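## Task

Take the cap off the marker whose cap is red, while the second marker keeps its cap fully seated. Every marker and cap must finish resting on the desk, the grippers must release and the robot must back away, and the robot must not topple or be left leaning.

## Robot and tools

ROBOT. A wheeled base that can drive forward, sideways and turn in place, with a column about 1.75 m high. A carriage rides 1.0 m up and down it (lift_m) and holds two identical six-joint arms (left and right), each ending in a two-finger gripper. Arm bases sit roughly 0.57 m + lift_m above the floor; carriage parts hang about 0.15 m lower. A hand reaches about 0.78 m from the shoulder but only about 0.38 m beneath its arm base. The hand is about 0.16 m long, 0.1 m wide (0.14 m open). Parked arm: joints 1-6 = 0, 0.05, 0.05, 1.45, 0, 0; parked, the robot is about 0.95 m wide by 0.7 m long. Cameras: carriage_camera (fixed, forward, tilted ~20 degrees down), left_wrist_camera and right_wrist_camera (looking past the fingertips). The wheels are strong (7 N m).

FRAMES. Base frame: origin on the floor below the base centre, x forward, y left, z up. left_hand and right_hand are reported in it, as the midpoint between that hand's pads; quat_wxyz rotates base axes into hand axes (hand z along the fingers, fingers open along hand y; an upward-pointing hand with joints 1, 5, 6 at 0 reads (1,0,0,0)). Odometry frame = base frame at scene start; base_odometry counts wheel turns only, so slip looks like travel; heading is positive left, -3.142 to 3.142. Hand readings can be off, more so at long reach.

execute_actions. Argument actions: a list with zero or one action. An action holds base, joints, or both; they start at once and may finish at different times. base takes a single relative offset from where the base last reported itself: translate_m (metres, forward +, -2 to 2), strafe_m (metres, left +, -2 to 2) or rotate_rad (radians, counter-clockwise/left +, -6.3 to 6.3). joints is a set of absolute targets by name: lift_m 0 to 1 m; for each side (left_/right_ prefix) joint1_rad -2.617 to 3.054 (turn about vertical, 0 forward, + left), joint2_rad 0 to 3.141 (shoulder: 0 upper arm back and level, 1.57 up, 3.14 forward and level), joint3_rad 0 to 3.141 (elbow: 0 folded, 3.14 straight), joint4_rad -1.57 to 1.57 (wrist pitch, + lifts fingertips), joint5_rad -1.57 to 1.57 (wrist yaw, + swings fingertips to the right, opposite to joint 1), joint6_rad -2.094 to 2.094 (roll about the finger axis, + clockwise seen from the forearm), gripper_m 0 to 0.093 m (pad gap). Done tolerances: lift 0.004, joint1 0.02, joint2 and joint3 0.055, joint4 0.04, joints 5-6 0.02, gripper 0.004. A single action runs at most 15 s. Joints or base left out may keep pushing to earlier targets without the status saying so. cameras: list of names or "all"; omitted/null means all, [] none; an unknown name, key or out-of-range value rejects the whole call and nothing moves. An empty actions list just reports state and images.

wait: seconds 0 to 10; commands nothing, returns state and images. zoom_image: camera plus region [x0, y0, x1, y1] in pixels of that camera's latest full image, origin top-left, at most 504 x 504. finished_scene: scene number (1 or 2); ends the scene irreversibly after the last command is held and reports success, then gives the next task. Replying without a tool call ends everything.

RESULTS. base_status and joint_status describe how each commanded motion ended: done (for the base, wheels turned the amount, slip possible; a 1-2 mm move may fall short yet say done); off_target (resting away from target, possibly still pushing; a gripper holding an object usually shows this); contact_stop or time_out (old target dropped, holds where it stopped). "joint command not followed" with a cause line means a self-collision check blocked that arm's targets (gripper still obeys); per joint it shows not_followed and may be retried later. To recover, first move only the blocked arm clear, then the other in a later action. on_its_own lists uncommanded behaviour; its "held at" is a target, not a position. "pictures" names the order of images. motor_effort gives percent of maximum (+ toward higher values), bracket = peak; readings carry fixed bias and noise. Lift effort grows with load; if it keeps dropping while lowering, a hand is resting on something. drive_wheels larger at rest than after a free move means the base is still pressing. ARM HIT means an arm struck the robot hard. MOTOR HOT warns from 75 °C; OVER-TEMPERATURE FAULT at 90 °C halts that arm 10 s (then limit_stop_at_motor_heat on unreached keys; resend), at 100 °C the arm goes limp and drops. Stretched arms heat fast even empty; heat builds while you think and partly carries over.

CAUTIONS. Base stops on contact come late or not at all; arms are barely monitored during turns or arm-moving actions, and the base can roll ~0.3 m after an arm touches. After a blocked drive, reverse about 0.2 m (or turn back), twice if needed. The column can strike a table edge the base slips under; reversing into an edge can tip the robot. Arms and grippers have no contact stop and spring to target once freed. Tipping is more likely with the carriage high, arms extended, loads held, pulling, or abrupt stops; only images reveal a lean. Never let the arms collide or press on each other. Grip force is about 45-60 N per pad. The robot keeps its last command while you think. Avoid drops, slips, slams and hard pushes; keep both markers and caps on the desk.

Each tool is called as name(argument=value, ...) on one line, values as JSON.

## Session

execute_actions(actions=[])

Scene clock: 0.00 s.
base_odometry: x=+0.000 y=+0.000 heading=+0.000 (m, m, rad; odometry frame)
base_status: not commanded
joint_positions: lift_m=+0.301 left_joint1_rad=+0.005 left_joint2_rad=+0.021 left_joint3_rad=+0.063 left_joint4_rad=+1.440 left_joint5_rad=+0.009 left_joint6_rad=+0.039 left_gripper_m=+0.095 right_joint1_rad=+0.006 right_joint2_rad=+0.062 right_joint3_rad=+0.031 right_joint4_rad=+1.475 right_joint5_rad=-0.031 right_joint6_rad=+0.048 right_gripper_m=+0.094
joint_status: not commanded
motor_effort: lift_m=+16 drive_wheels=-3 (%)
left_hand: x=+0.2872 y=+0.3167 z=+1.3205 quat_wxyz=(+0.999, +0.005, +0.044, +0.021) (m; base frame)
right_hand: x=+0.3014 y=-0.3127 z=+1.3124 quat_wxyz=(+0.997, -0.014, +0.064, +0.028) (m; base frame)
pictures: carriage_camera, left_wrist_camera, right_wrist_camera
Images, in order (width x height): carriage_camera 672x504, left_wrist_camera 672x504, right_wrist_camera 672x504.

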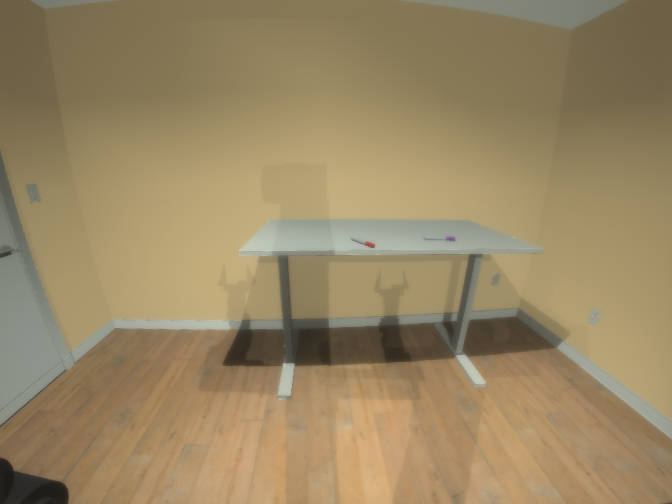

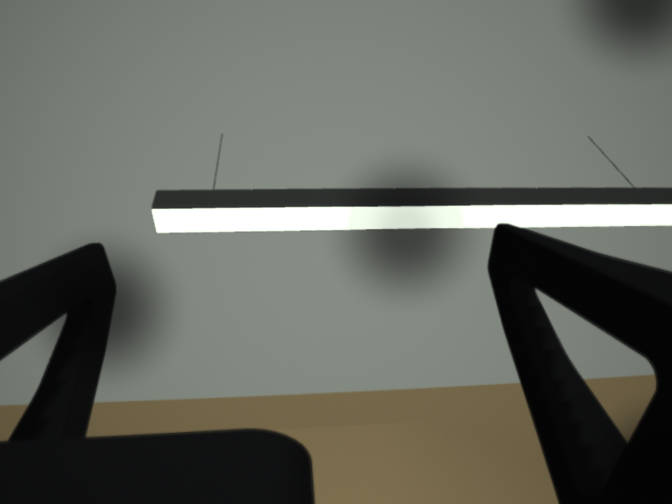

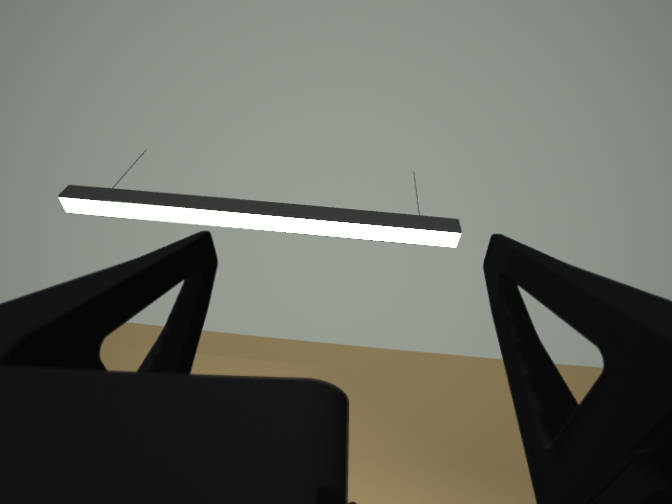

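execute_actions(actions=[{"base":{"translate_m":0.6},"joints":{"lift_m":0.5,"left_joint1_rad":-0.5,"right_joint1_rad":0.5,"left_joint2_rad":1.6,"right_joint2_rad":1.6,"left_joint3_rad":1.2,"right_joint3_rad":1.2,"left_joint4_rad":-1.17,"right_joint4_rad":-1.17}}])

Scene clock: 17.60 s.
base_odometry: x=+0.600 y=+0.000 heading=+0.000 (m, m, rad; odometry frame)
base_status: done
joint_positions: lift_m=+0.500 left_joint1_rad=-0.494 left_joint2_rad=+1.594 left_joint3_rad=+1.173 left_joint4_rad=-1.161 left_joint5_rad=+0.009 left_joint6_rad=+0.039 left_gripper_m=+0.095 right_joint1_rad=+0.492 right_joint2_rad=+1.588 right_joint3_rad=+1.182 right_joint4_rad=-1.163 right_joint5_rad=-0.031 right_joint6_rad=+0.048 right_gripper_m=+0.094
joint_status: all done
motor_effort: lift_m=+16(22) drive_wheels=-4(14) (%)
left_hand: x=+0.5054 y=+0.1881 z=+1.1718 quat_wxyz=(-0.006, +0.263, +0.965, -0.003) (m; base frame)
right_hand: x=+0.5058 y=-0.1842 z=+1.1753 quat_wxyz=(-0.003, -0.220, +0.975, +0.015) (m; base frame)
pictures: carriage_camera, left_wrist_camera, right_wrist_camera
Images, in order (width x height): carriage_camera 672x504, left_wrist_camera 672x504, right_wrist_camera 672x504.

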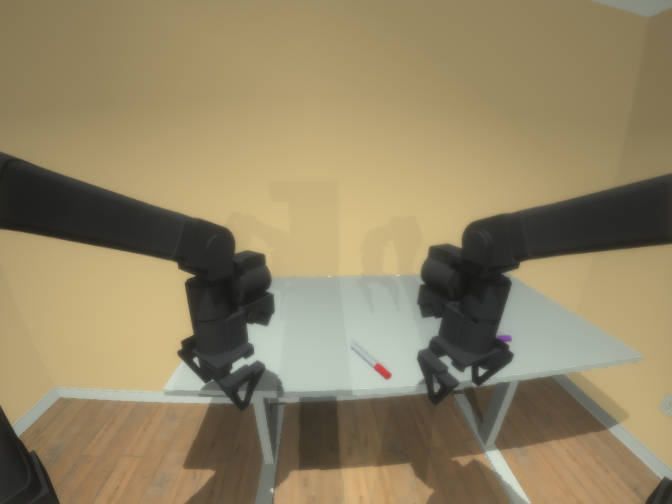

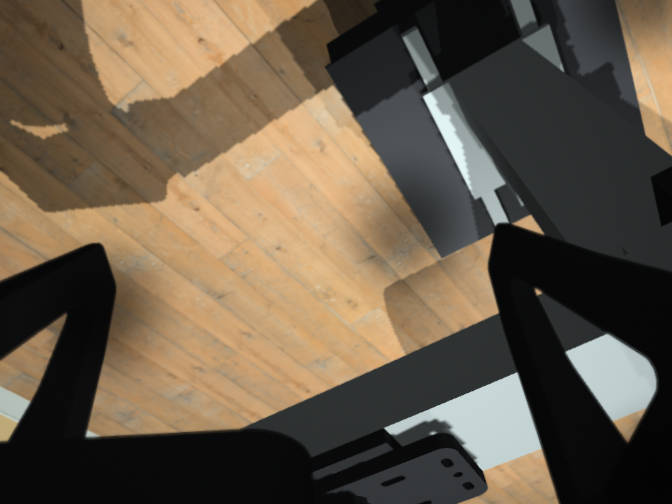

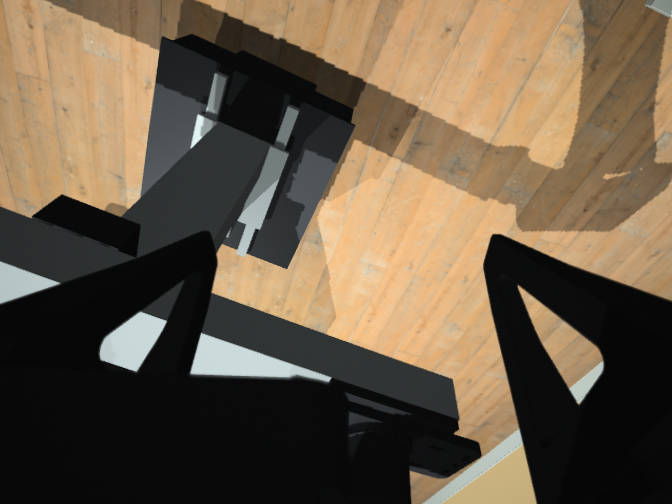

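execute_actions(actions=[{"base":{"translate_m":0.2},"joints":{"left_joint1_rad":0.1,"right_joint1_rad":0.6,"right_joint2_rad":1.6,"right_joint3_rad":1.0,"right_joint4_rad":-0.6}}])

Scene clock: 29.53 s.
base_odometry: x=+0.800 y=+0.000 heading=+0.000 (m, m, rad; odometry frame)
base_status: done
joint_positions: lift_m=+0.500 left_joint1_rad=+0.099 left_joint2_rad=+1.594 left_joint3_rad=+1.173 left_joint4_rad=-1.162 left_joint5_rad=+0.009 left_joint6_rad=+0.039 left_gripper_m=+0.095 right_joint1_rad=+0.600 right_joint2_rad=+1.588 right_joint3_rad=+1.010 right_joint4_rad=-0.598 right_joint5_rad=-0.031 right_joint6_rad=+0.048 right_gripper_m=+0.094
joint_status: all done
motor_effort: lift_m=+16(16) drive_wheels=-3(1) (%)
left_hand: x=+0.5372 y=+0.3434 z=+1.1718 quat_wxyz=(-0.005, -0.030, +1.000, -0.005) (m; base frame)
right_hand: x=+0.5588 y=-0.1121 z=+1.1524 quat_wxyz=(+0.181, -0.270, +0.943, +0.077) (m; base frame)
pictures: carriage_camera, left_wrist_camera, right_wrist_camera
Images, in order (width x height): carriage_camera 672x504, left_wrist_camera 672x504, right_wrist_camera 672x504.

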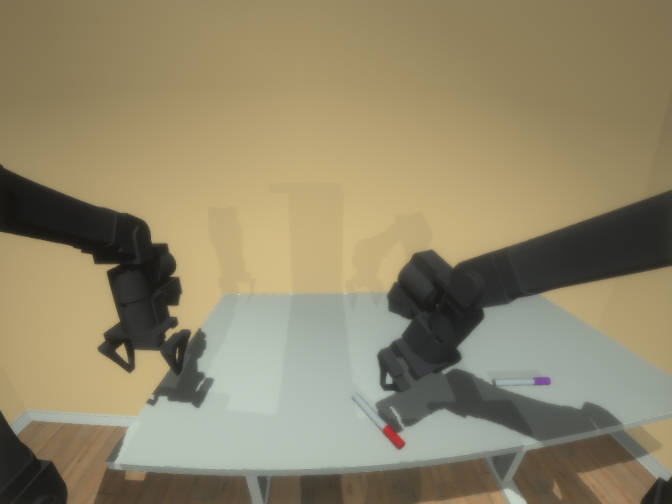

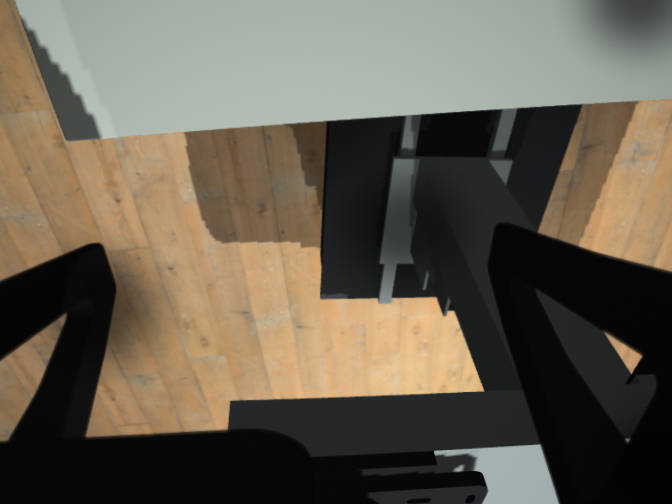

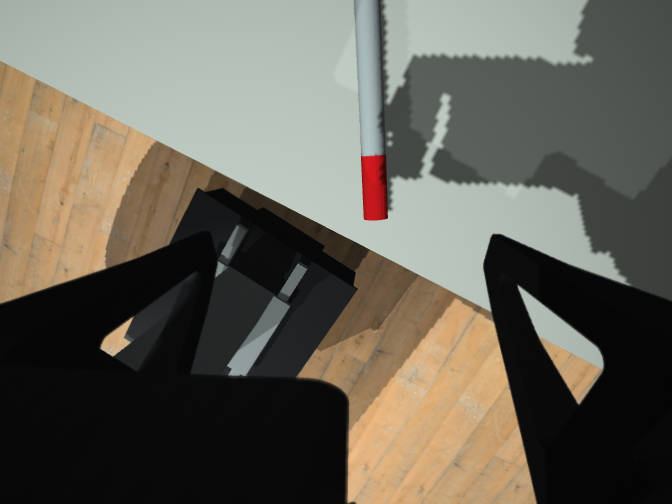

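execute_actions(actions=[{"base":{"strafe_m":-0.2},"joints":{"lift_m":0.45,"left_joint1_rad":-0.5,"left_joint2_rad":1.9,"left_joint3_rad":1.5,"left_joint6_rad":-1.1,"right_joint1_rad":-0.1,"right_joint2_rad":1.6,"right_joint3_rad":1.5,"right_joint4_rad":-1.4,"right_joint6_rad":2.05}}])

Scene clock: 37.60 s.
base_odometry: x=+0.801 y=-0.200 heading=+0.001 (m, m, rad; odometry frame)
base_status: done
joint_positions: lift_m=+0.450 left_joint1_rad=-0.500 left_joint2_rad=+1.899 left_joint3_rad=+1.481 left_joint4_rad=-1.163 left_joint5_rad=+0.009 left_joint6_rad=-1.094 left_gripper_m=+0.095 right_joint1_rad=-0.096 right_joint2_rad=+1.591 right_joint3_rad=+1.491 right_joint4_rad=-1.391 right_joint5_rad=-0.032 right_joint6_rad=+2.046 right_gripper_m=+0.094
joint_status: all done
motor_effort: lift_m=+14(14) drive_wheels=+0(10) (%)
left_hand: x=+0.5744 y=+0.1487 z=+1.1086 quat_wxyz=(-0.007, -0.293, +0.956, +0.000) (m; base frame)
right_hand: x=+0.5608 y=-0.3410 z=+1.2033 quat_wxyz=(+0.009, +0.877, +0.479, +0.042) (m; base frame)
pictures: carriage_camera, left_wrist_camera, right_wrist_camera
Images, in order (width x height): carriage_camera 672x504, left_wrist_camera 672x504, right_wrist_camera 672x504.

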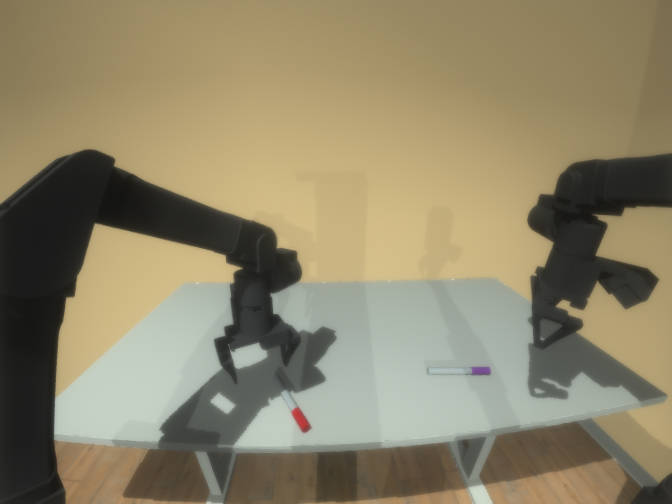

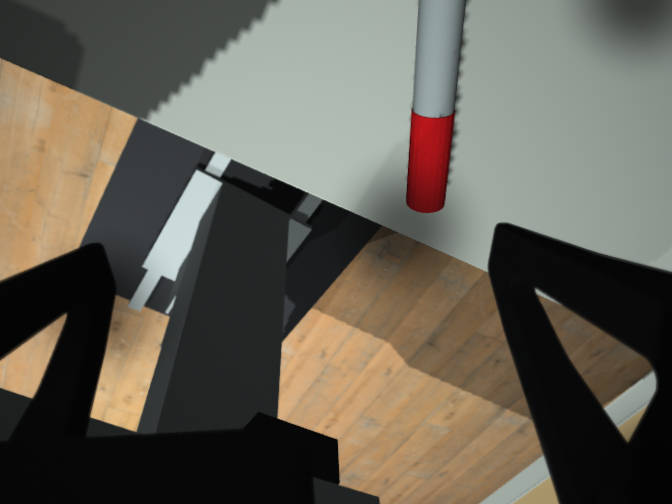

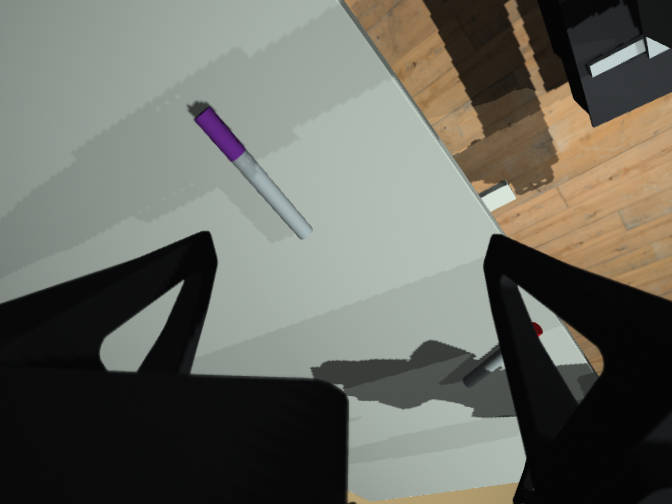

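execute_actions(actions=[{"base":{"strafe_m":0.055},"joints":{"lift_m":0.41}}])

Scene clock: 40.60 s.
base_odometry: x=+0.800 y=-0.145 heading=+0.000 (m, m, rad; odometry frame)
base_status: done
joint_positions: lift_m=+0.410 left_joint1_rad=-0.500 left_joint2_rad=+1.900 left_joint3_rad=+1.483 left_joint4_rad=-1.164 left_joint5_rad=+0.009 left_joint6_rad=-1.094 left_gripper_m=+0.095 right_joint1_rad=-0.096 right_joint2_rad=+1.591 right_joint3_rad=+1.493 right_joint4_rad=-1.394 right_joint5_rad=-0.032 right_joint6_rad=+2.046 right_gripper_m=+0.094
joint_status: all done
motor_effort: lift_m=+15(15) drive_wheels=-2(9) (%)
left_hand: x=+0.5743 y=+0.1487 z=+1.0687 quat_wxyz=(-0.007, -0.293, +0.956, +0.001) (m; base frame)
right_hand: x=+0.5607 y=-0.3411 z=+1.1639 quat_wxyz=(+0.009, +0.877, +0.479, +0.042) (m; base frame)
pictures: carriage_camera, left_wrist_camera, right_wrist_camera
Images, in order (width x height): carriage_camera 672x504, left_wrist_camera 672x504, right_wrist_camera 672x504.

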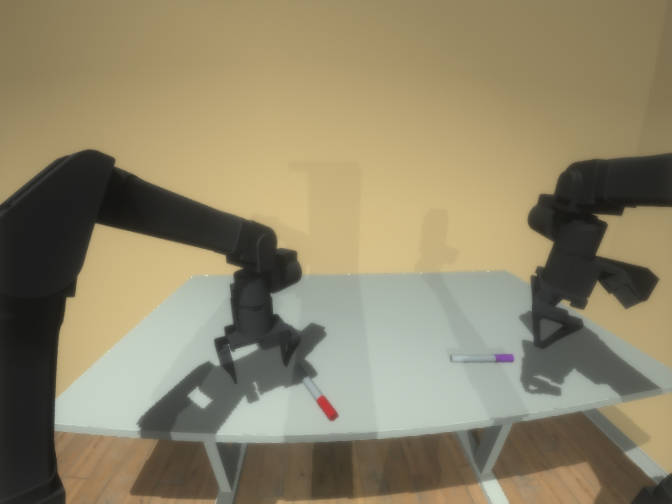

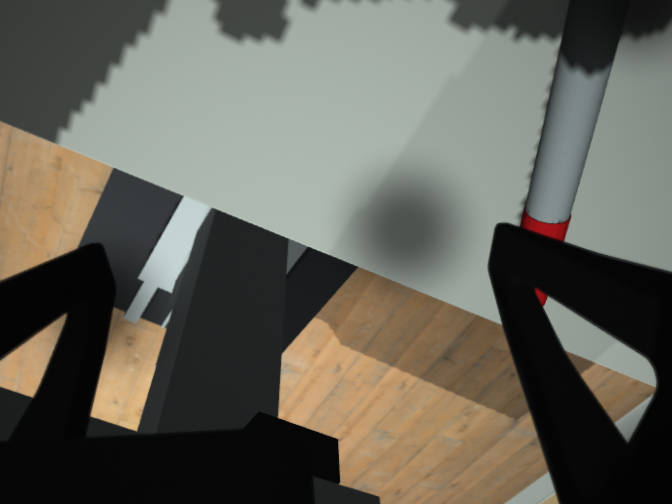

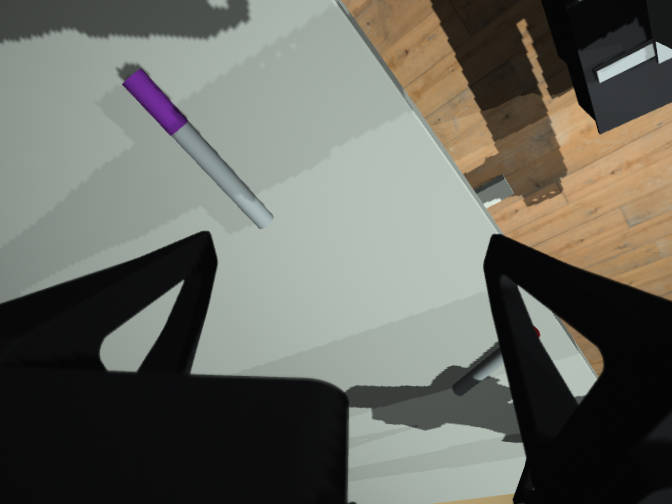

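execute_actions(actions=[{"base":{"strafe_m":-0.07}}], cameras=[])

execute_actions(actions=[{"base":{"translate_m":0.05},"joints":{"lift_m":0.39}}])

Scene clock: 43.83 s.
base_odometry: x=+0.801 y=-0.215 heading=+0.001 (m, m, rad; odometry frame)
base_status: done
joint_positions: lift_m=+0.410 left_joint1_rad=-0.500 left_joint2_rad=+1.900 left_joint3_rad=+1.483 left_joint4_rad=-1.165 left_joint5_rad=+0.009 left_joint6_rad=-1.094 left_gripper_m=+0.095 right_joint1_rad=-0.096 right_joint2_rad=+1.591 right_joint3_rad=+1.493 right_joint4_rad=-1.394 right_joint5_rad=-0.032 right_joint6_rad=+2.046 right_gripper_m=+0.094
joint_status: not commanded
motor_effort: lift_m=+15(15) drive_wheels=-1(1) (%)
left_hand: x=+0.5742 y=+0.1487 z=+1.0687 quat_wxyz=(-0.007, -0.293, +0.956, +0.001) (m; base frame)
right_hand: x=+0.5607 y=-0.3411 z=+1.1639 quat_wxyz=(+0.009, +0.877, +0.479, +0.042) (m; base frame)
pictures: none
No camera images: the call's "cameras" was empty. Leave "cameras" out to get every camera's image.

Scene clock: 45.10 s.
base_odometry: x=+0.851 y=-0.216 heading=-0.001 (m, m, rad; odometry frame)
base_status: done
joint_positions: lift_m=+0.390 left_joint1_rad=-0.500 left_joint2_rad=+1.900 left_joint3_rad=+1.483 left_joint4_rad=-1.166 left_joint5_rad=+0.009 left_joint6_rad=-1.094 left_gripper_m=+0.095 right_joint1_rad=-0.096 right_joint2_rad=+1.591 right_joint3_rad=+1.493 right_joint4_rad=-1.395 right_joint5_rad=-0.032 right_joint6_rad=+2.046 right_gripper_m=+0.094
joint_status: all done
motor_effort: lift_m=+14(15) drive_wheels=-11(16) (%)
left_hand: x=+0.5740 y=+0.1489 z=+1.0488 quat_wxyz=(-0.008, -0.293, +0.956, +0.001) (m; base frame)
right_hand: x=+0.5603 y=-0.3411 z=+1.1439 quat_wxyz=(+0.009, +0.877, +0.479, +0.041) (m; base frame)
pictures: carriage_camera, left_wrist_camera, right_wrist_camera
Images, in order (width x height): carriage_camera 672x504, left_wrist_camera 672x504, right_wrist_camera 672x504.

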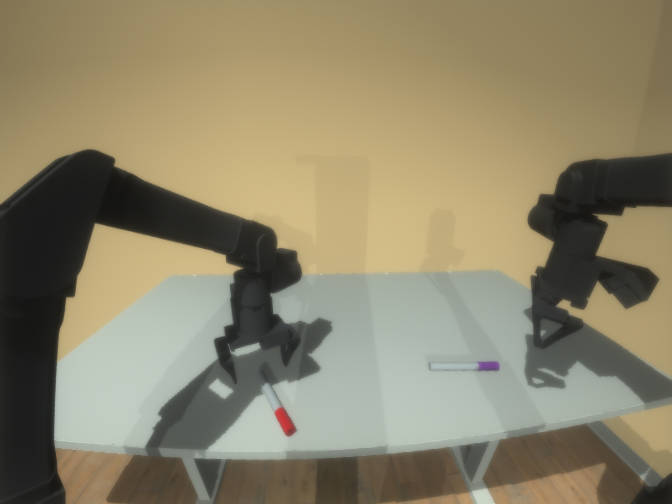

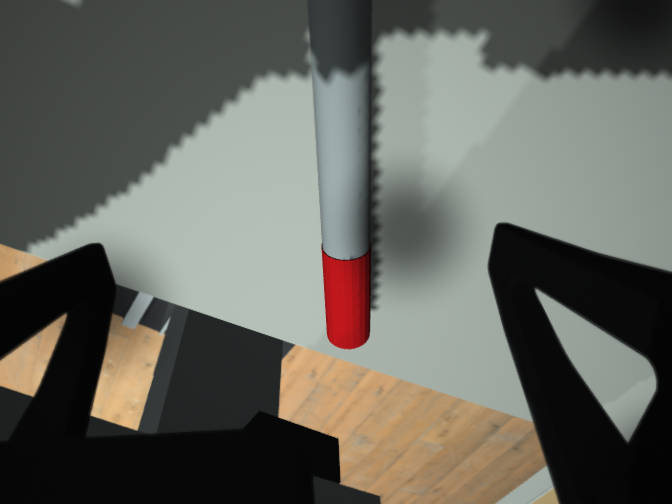

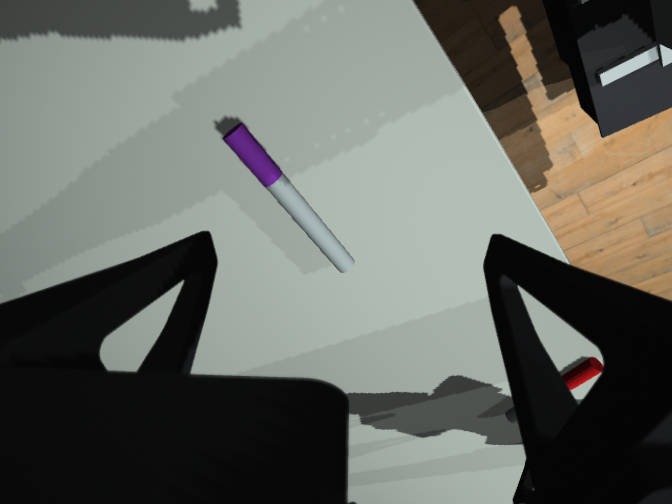

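execute_actions(actions=[{"base":{"translate_m":0.02},"joints":{"lift_m":0.365,"left_joint6_rad":-1.04}}])

Scene clock: 48.90 s.
base_odometry: x=+0.871 y=-0.216 heading=-0.002 (m, m, rad; odometry frame)
base_status: done
joint_positions: lift_m=+0.365 left_joint1_rad=-0.500 left_joint2_rad=+1.901 left_joint3_rad=+1.483 left_joint4_rad=-1.168 left_joint5_rad=+0.010 left_joint6_rad=-1.045 left_gripper_m=+0.095 right_joint1_rad=-0.096 right_joint2_rad=+1.592 right_joint3_rad=+1.493 right_joint4_rad=-1.396 right_joint5_rad=-0.032 right_joint6_rad=+2.046 right_gripper_m=+0.094
joint_status: all done
motor_effort: lift_m=+14(16) drive_wheels=-10(10) (%)
left_hand: x=+0.5734 y=+0.1491 z=+1.0233 quat_wxyz=(-0.009, -0.269, +0.963, +0.002) (m; base frame)
right_hand: x=+0.5601 y=-0.3410 z=+1.1186 quat_wxyz=(+0.008, +0.877, +0.479, +0.040) (m; base frame)
pictures: carriage_camera, left_wrist_camera, right_wrist_camera
Images, in order (width x height): carriage_camera 672x504, left_wrist_camera 672x504, right_wrist_camera 672x504.

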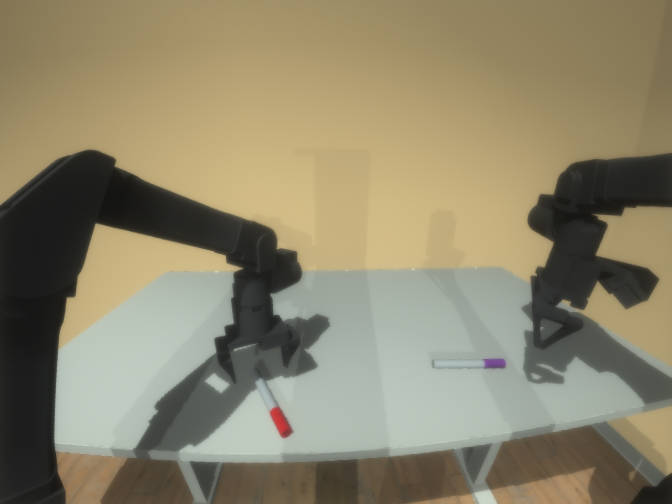

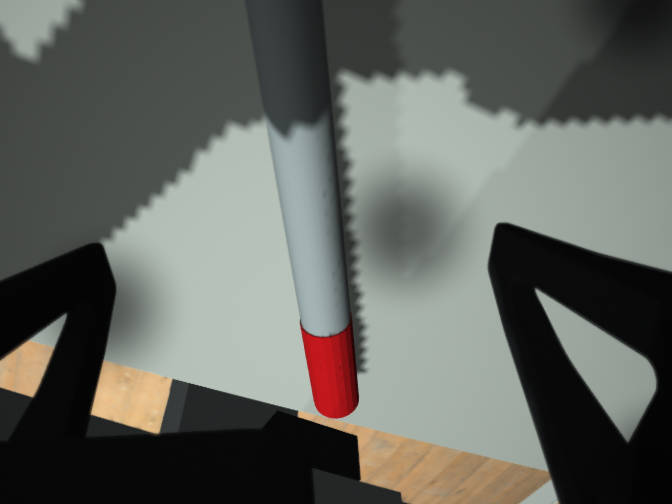

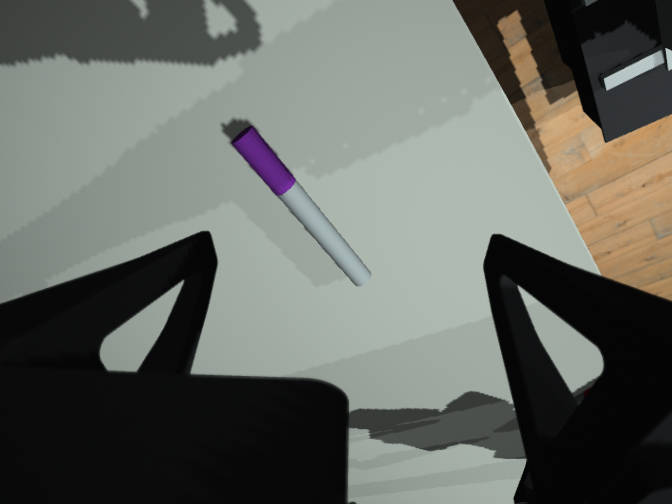

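execute_actions(actions=[{"joints":{"lift_m":0.342,"left_joint6_rad":-1.12,"left_gripper_m":0.035}}])

Scene clock: 50.73 s.
base_odometry: x=+0.871 y=-0.216 heading=-0.002 (m, m, rad; odometry frame)
base_status: not commanded
joint_positions: lift_m=+0.342 left_joint1_rad=-0.500 left_joint2_rad=+1.902 left_joint3_rad=+1.483 left_joint4_rad=-1.168 left_joint5_rad=+0.010 left_joint6_rad=-1.115 left_gripper_m=+0.035 right_joint1_rad=-0.096 right_joint2_rad=+1.592 right_joint3_rad=+1.493 right_joint4_rad=-1.396 right_joint5_rad=-0.032 right_joint6_rad=+2.046 right_gripper_m=+0.094
joint_status: all done
motor_effort: lift_m=+14(15) drive_wheels=+4(11) (%)
left_hand: x=+0.5734 y=+0.1491 z=+1.0000 quat_wxyz=(-0.009, -0.303, +0.953, +0.003) (m; base frame)
right_hand: x=+0.5601 y=-0.3410 z=+1.0956 quat_wxyz=(+0.008, +0.877, +0.479, +0.040) (m; base frame)
pictures: carriage_camera, left_wrist_camera, right_wrist_camera
Images, in order (width x height): carriage_camera 672x504, left_wrist_camera 672x504, right_wrist_camera 672x504.

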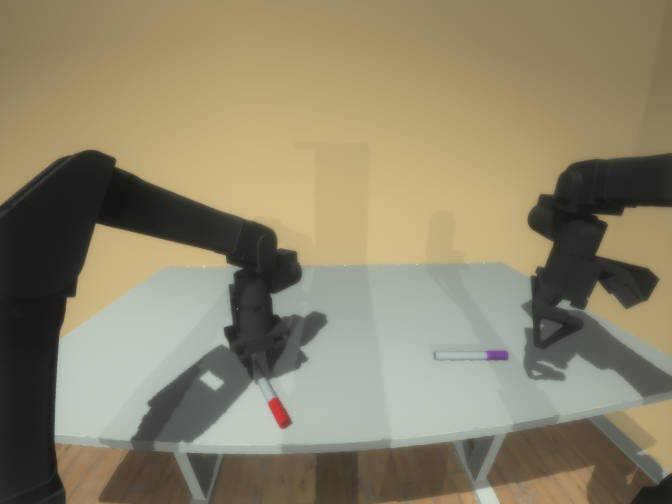

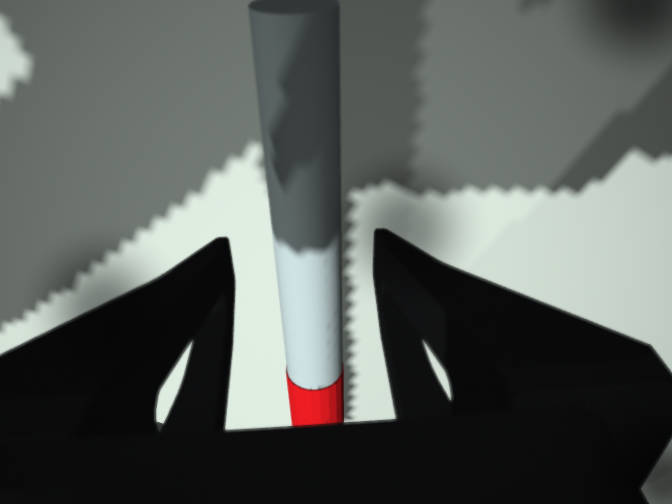

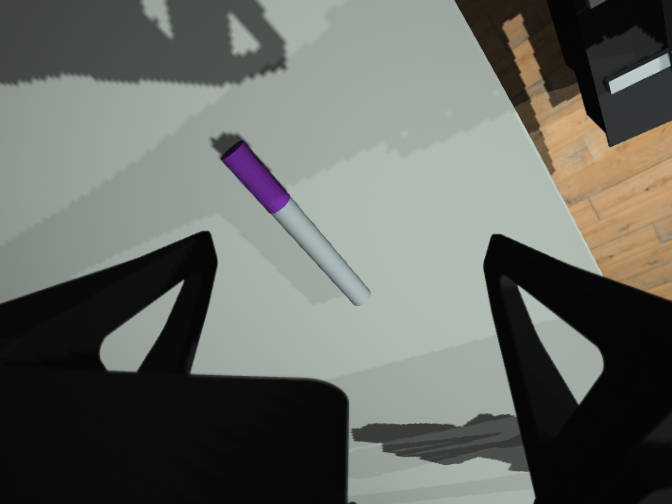

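execute_actions(actions=[{"base":{"translate_m":0.016},"joints":{"lift_m":0.33,"left_joint1_rad":-0.465}}], cameras=["left_wrist_camera"])

execute_actions(actions=[{"joints":{"left_gripper_m":0.0}}])

Scene clock: 54.70 s.
base_odometry: x=+0.887 y=-0.217 heading=-0.004 (m, m, rad; odometry frame)
base_status: done
joint_positions: lift_m=+0.330 left_joint1_rad=-0.467 left_joint2_rad=+1.902 left_joint3_rad=+1.483 left_joint4_rad=-1.169 left_joint5_rad=+0.010 left_joint6_rad=-1.115 left_gripper_m=+0.035 right_joint1_rad=-0.097 right_joint2_rad=+1.592 right_joint3_rad=+1.493 right_joint4_rad=-1.398 right_joint5_rad=-0.032 right_joint6_rad=+2.046 right_gripper_m=+0.094
joint_status: all done
motor_effort: lift_m=+15(15) drive_wheels=-11(12) (%)
left_hand: x=+0.5787 y=+0.1593 z=+0.9880 quat_wxyz=(-0.010, -0.318, +0.948, +0.003) (m; base frame)
right_hand: x=+0.5596 y=-0.3411 z=+1.0836 quat_wxyz=(+0.008, +0.877, +0.479, +0.039) (m; base frame)
pictures: left_wrist_camera
Images, in order (width x height): left_wrist_camera 672x504.

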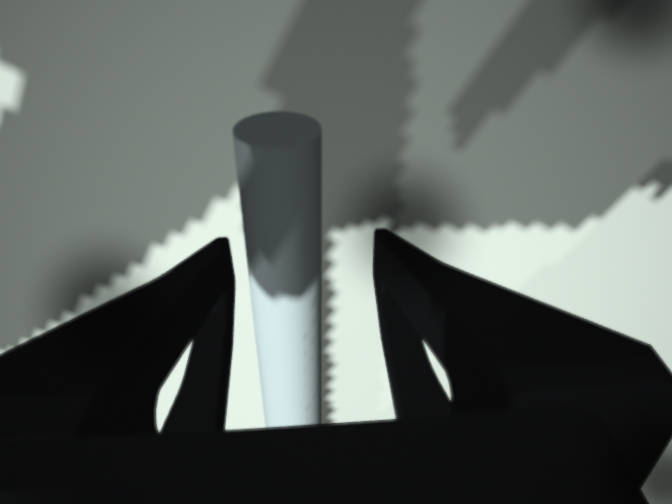

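Scene clock: 55.27 s.
base_odometry: x=+0.887 y=-0.217 heading=-0.004 (m, m, rad; odometry frame)
base_status: not commanded
joint_positions: lift_m=+0.330 left_joint1_rad=-0.467 left_joint2_rad=+1.890 left_joint3_rad=+1.496 left_joint4_rad=-1.173 left_joint5_rad=+0.011 left_joint6_rad=-1.115 left_gripper_m=+0.001 right_joint1_rad=-0.097 right_joint2_rad=+1.592 right_joint3_rad=+1.493 right_joint4_rad=-1.398 right_joint5_rad=-0.032 right_joint6_rad=+2.046 right_gripper_m=+0.094
joint_status: all done
motor_effort: lift_m=+15(15) drive_wheels=+4(11) (%)
left_hand: x=+0.5816 y=+0.1576 z=+0.9954 quat_wxyz=(-0.002, -0.318, +0.948, -0.005) (m; base frame)
right_hand: x=+0.5597 y=-0.3411 z=+1.0836 quat_wxyz=(+0.008, +0.877, +0.479, +0.040) (m; base frame)
pictures: carriage_camera, left_wrist_camera, right_wrist_camera
Images, in order (width x height): carriage_camera 672x504, left_wrist_camera 672x504, right_wrist_camera 672x504.

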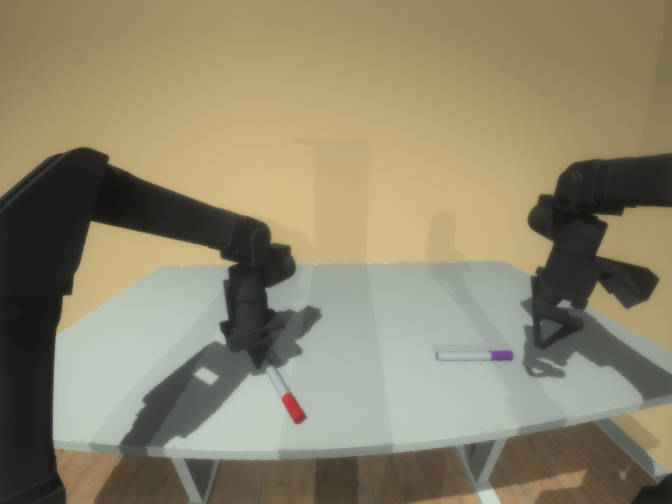

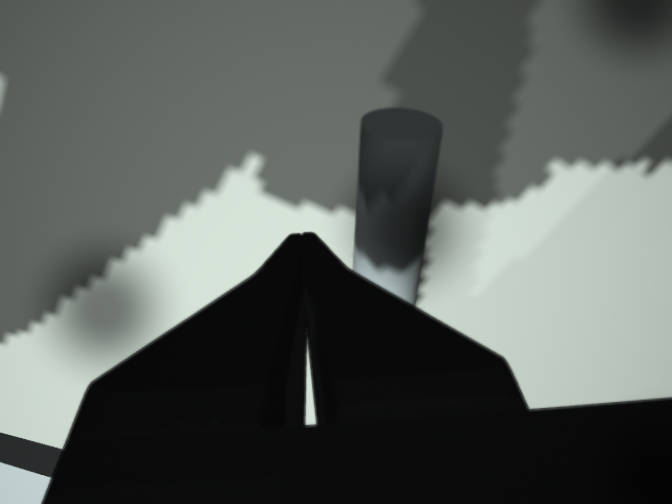

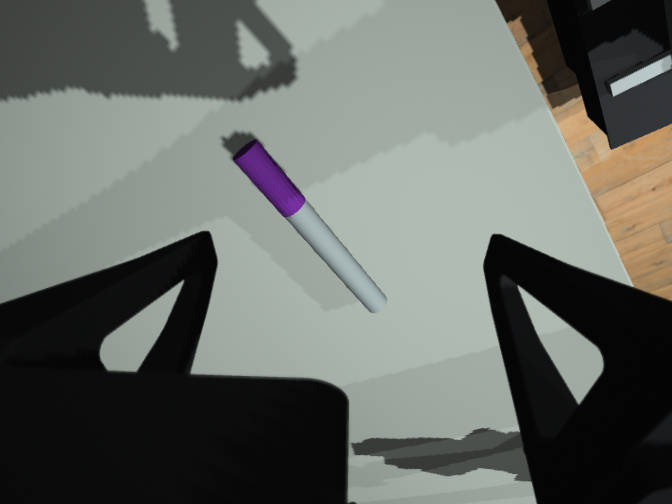

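The grip was too high, so I'll regrasp lower.

execute_actions(actions=[{"joints":{"lift_m":0.345}}], cameras=[])

execute_actions(actions=[{"base":{"strafe_m":-0.022},"joints":{"left_gripper_m":0.06}}], cameras=[])

execute_actions(actions=[{"joints":{"lift_m":0.312}}], cameras=["left_wrist_camera"])

execute_actions(actions=[{"joints":{"left_gripper_m":0.0}}])

Scene clock: 61.17 s.
base_odometry: x=+0.887 y=-0.217 heading=-0.004 (m, m, rad; odometry frame)
base_status: not commanded
joint_positions: lift_m=+0.345 left_joint1_rad=-0.467 left_joint2_rad=+1.893 left_joint3_rad=+1.496 left_joint4_rad=-1.173 left_joint5_rad=+0.011 left_joint6_rad=-1.115 left_gripper_m=+0.001 right_joint1_rad=-0.097 right_joint2_rad=+1.592 right_joint3_rad=+1.493 right_joint4_rad=-1.398 right_joint5_rad=-0.032 right_joint6_rad=+2.046 right_gripper_m=+0.094
joint_status: all done
motor_effort: lift_m=+17(21) drive_wheels=+4(5) (%)
left_hand: x=+0.5815 y=+0.1576 z=+1.0092 quat_wxyz=(-0.003, -0.318, +0.948, -0.004) (m; base frame)
right_hand: x=+0.5597 y=-0.3411 z=+1.0983 quat_wxyz=(+0.008, +0.877, +0.479, +0.040) (m; base frame)
pictures: none
No camera images: the call's "cameras" was empty. Leave "cameras" out to get every camera's image.

Scene clock: 62.27 s.
base_odometry: x=+0.887 y=-0.238 heading=-0.003 (m, m, rad; odometry frame)
base_status: done
joint_positions: lift_m=+0.345 left_joint1_rad=-0.466 left_joint2_rad=+1.893 left_joint3_rad=+1.496 left_joint4_rad=-1.172 left_joint5_rad=+0.011 left_joint6_rad=-1.115 left_gripper_m=+0.060 right_joint1_rad=-0.097 right_joint2_rad=+1.592 right_joint3_rad=+1.493 right_joint4_rad=-1.398 right_joint5_rad=-0.032 right_joint6_rad=+2.046 right_gripper_m=+0.094
joint_status: all done
motor_effort: lift_m=+17(17) drive_wheels=+3(9) (%)
left_hand: x=+0.5819 y=+0.1579 z=+1.0092 quat_wxyz=(-0.003, -0.319, +0.948, -0.005) (m; base frame)
right_hand: x=+0.5598 y=-0.3411 z=+1.0983 quat_wxyz=(+0.008, +0.877, +0.479, +0.040) (m; base frame)
pictures: none
No camera images: the call's "cameras" was empty. Leave "cameras" out to get every camera's image.

Scene clock: 63.00 s.
base_odometry: x=+0.887 y=-0.238 heading=-0.003 (m, m, rad; odometry frame)
base_status: not commanded
joint_positions: lift_m=+0.312 left_joint1_rad=-0.466 left_joint2_rad=+1.898 left_joint3_rad=+1.496 left_joint4_rad=-1.170 left_joint5_rad=+0.014 left_joint6_rad=-1.115 left_gripper_m=+0.060 right_joint1_rad=-0.097 right_joint2_rad=+1.592 right_joint3_rad=+1.493 right_joint4_rad=-1.398 right_joint5_rad=-0.032 right_joint6_rad=+2.046 right_gripper_m=+0.094
joint_status: all done
motor_effort: lift_m=+14(16) drive_wheels=+4(4) (%)
left_hand: x=+0.5820 y=+0.1573 z=+0.9750 quat_wxyz=(-0.005, -0.319, +0.948, -0.005) (m; base frame)
right_hand: x=+0.5596 y=-0.3411 z=+1.0657 quat_wxyz=(+0.008, +0.877, +0.479, +0.039) (m; base frame)
pictures: left_wrist_camera
Images, in order (width x height): left_wrist_camera 672x504.

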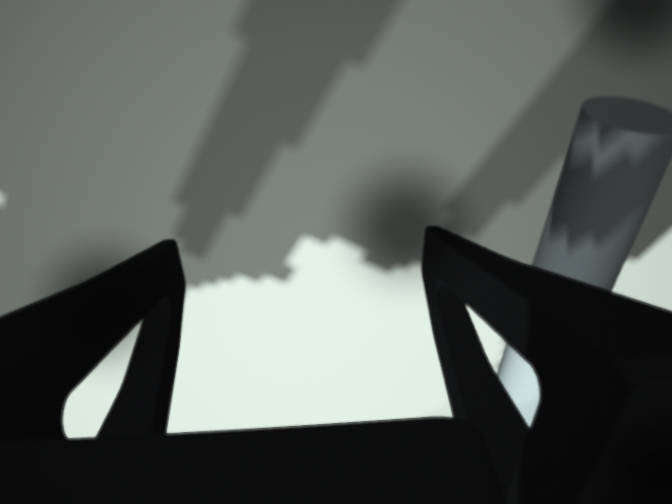

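Scene clock: 63.63 s.
base_odometry: x=+0.887 y=-0.238 heading=-0.003 (m, m, rad; odometry frame)
base_status: not commanded
joint_positions: lift_m=+0.312 left_joint1_rad=-0.466 left_joint2_rad=+1.898 left_joint3_rad=+1.496 left_joint4_rad=-1.168 left_joint5_rad=+0.014 left_joint6_rad=-1.115 left_gripper_m=+0.001 right_joint1_rad=-0.097 right_joint2_rad=+1.592 right_joint3_rad=+1.493 right_joint4_rad=-1.398 right_joint5_rad=-0.032 right_joint6_rad=+2.046 right_gripper_m=+0.094
joint_status: all done
motor_effort: lift_m=+14(14) drive_wheels=+4(4) (%)
left_hand: x=+0.5823 y=+0.1571 z=+0.9750 quat_wxyz=(-0.004, -0.319, +0.948, -0.005) (m; base frame)
right_hand: x=+0.5596 y=-0.3411 z=+1.0657 quat_wxyz=(+0.008, +0.877, +0.479, +0.039) (m; base frame)
pictures: carriage_camera, left_wrist_camera, right_wrist_camera
Images, in order (width x height): carriage_camera 672x504, left_wrist_camera 672x504, right_wrist_camera 672x504.

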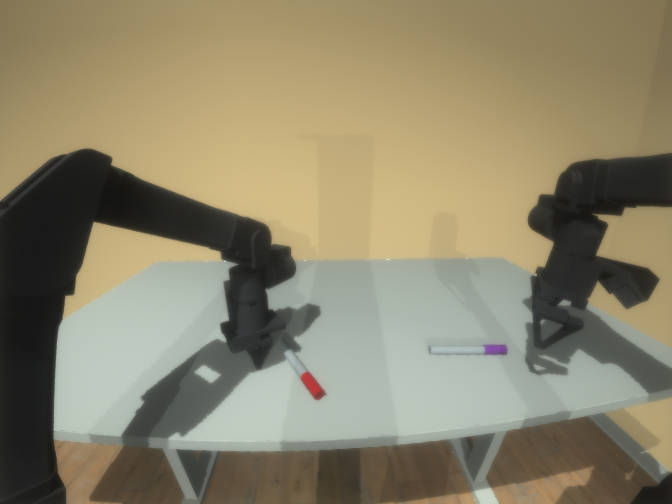

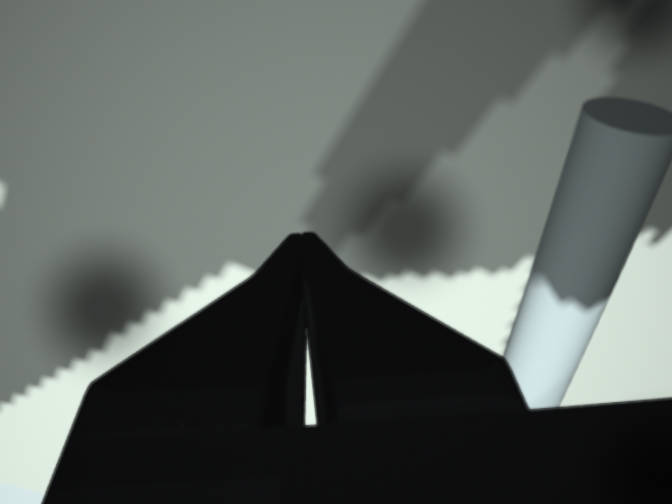

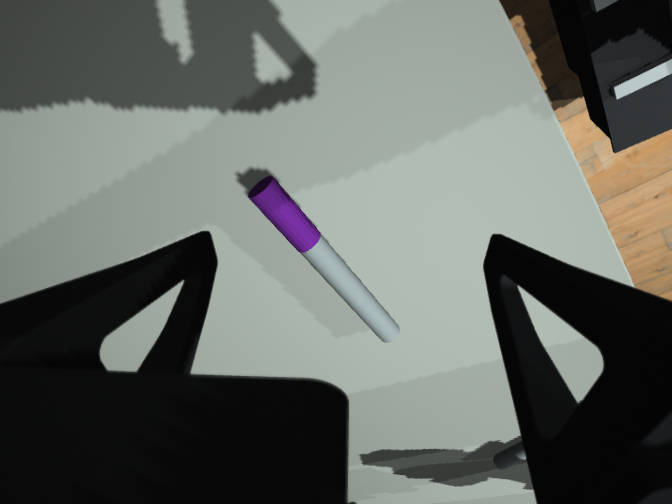

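execute_actions(actions=[{"joints":{"lift_m":0.35}}], cameras=[])

execute_actions(actions=[{"base":{"strafe_m":-0.047},"joints":{"left_gripper_m":0.09}}], cameras=[])

execute_actions(actions=[{"base":{"translate_m":0.04},"joints":{"lift_m":0.308}}])

Scene clock: 68.07 s.
base_odometry: x=+0.887 y=-0.238 heading=-0.003 (m, m, rad; odometry frame)
base_status: not commanded
joint_positions: lift_m=+0.350 left_joint1_rad=-0.466 left_joint2_rad=+1.897 left_joint3_rad=+1.496 left_joint4_rad=-1.168 left_joint5_rad=+0.013 left_joint6_rad=-1.115 left_gripper_m=+0.001 right_joint1_rad=-0.097 right_joint2_rad=+1.592 right_joint3_rad=+1.495 right_joint4_rad=-1.398 right_joint5_rad=-0.032 right_joint6_rad=+2.046 right_gripper_m=+0.094
joint_status: all done
motor_effort: lift_m=+17(21) drive_wheels=+4(4) (%)
left_hand: x=+0.5824 y=+0.1572 z=+1.0127 quat_wxyz=(-0.004, -0.319, +0.948, -0.005) (m; base frame)
right_hand: x=+0.5602 y=-0.3412 z=+1.1039 quat_wxyz=(+0.008, +0.877, +0.479, +0.041) (m; base frame)
pictures: none
No camera images: the call's "cameras" was empty. Leave "cameras" out to get every camera's image.

Scene clock: 69.30 s.
base_odometry: x=+0.887 y=-0.285 heading=-0.002 (m, m, rad; odometry frame)
base_status: done
joint_positions: lift_m=+0.350 left_joint1_rad=-0.465 left_joint2_rad=+1.897 left_joint3_rad=+1.496 left_joint4_rad=-1.169 left_joint5_rad=+0.012 left_joint6_rad=-1.115 left_gripper_m=+0.090 right_joint1_rad=-0.097 right_joint2_rad=+1.592 right_joint3_rad=+1.495 right_joint4_rad=-1.398 right_joint5_rad=-0.032 right_joint6_rad=+2.046 right_gripper_m=+0.094
joint_status: all done
motor_effort: lift_m=+17(17) drive_wheels=+1(10) (%)
left_hand: x=+0.5823 y=+0.1575 z=+1.0127 quat_wxyz=(-0.004, -0.319, +0.948, -0.005) (m; base frame)
right_hand: x=+0.5601 y=-0.3412 z=+1.1039 quat_wxyz=(+0.008, +0.877, +0.479, +0.040) (m; base frame)
pictures: none
No camera images: the call's "cameras" was empty. Leave "cameras" out to get every camera's image.

Scene clock: 70.47 s.
base_odometry: x=+0.927 y=-0.286 heading=-0.004 (m, m, rad; odometry frame)
base_status: done
joint_positions: lift_m=+0.308 left_joint1_rad=-0.465 left_joint2_rad=+1.887 left_joint3_rad=+1.496 left_joint4_rad=-1.167 left_joint5_rad=+0.021 left_joint6_rad=-1.115 left_gripper_m=+0.090 right_joint1_rad=-0.097 right_joint2_rad=+1.592 right_joint3_rad=+1.495 right_joint4_rad=-1.398 right_joint5_rad=-0.032 right_joint6_rad=+2.046 right_gripper_m=+0.094
joint_status: all done
motor_effort: lift_m=+13(15) drive_wheels=+5(14) (%)
left_hand: x=+0.5825 y=+0.1558 z=+0.9747 quat_wxyz=(-0.003, -0.319, +0.948, -0.012) (m; base frame)
right_hand: x=+0.5602 y=-0.3412 z=+1.0624 quat_wxyz=(+0.008, +0.877, +0.479, +0.041) (m; base frame)
pictures: carriage_camera, left_wrist_camera, right_wrist_camera
Images, in order (width x height): carriage_camera 672x504, left_wrist_camera 672x504, right_wrist_camera 672x504.

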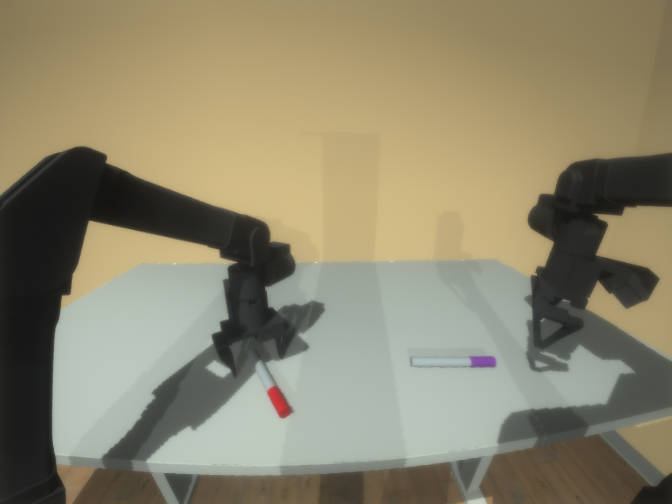

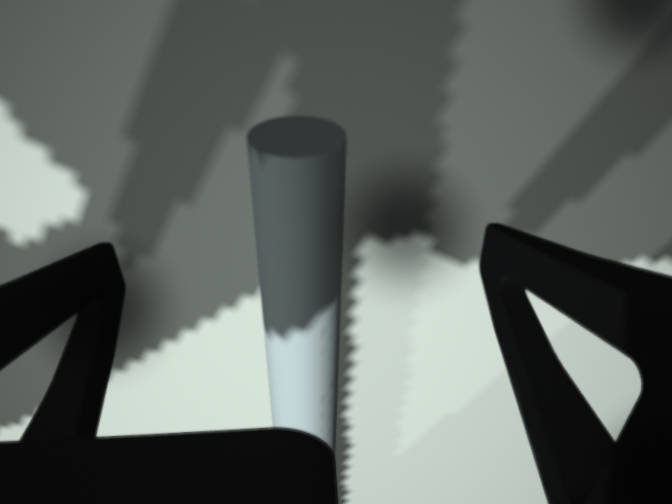

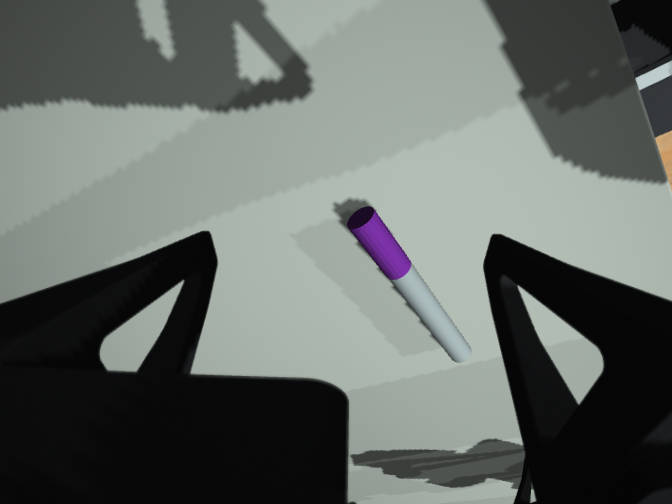

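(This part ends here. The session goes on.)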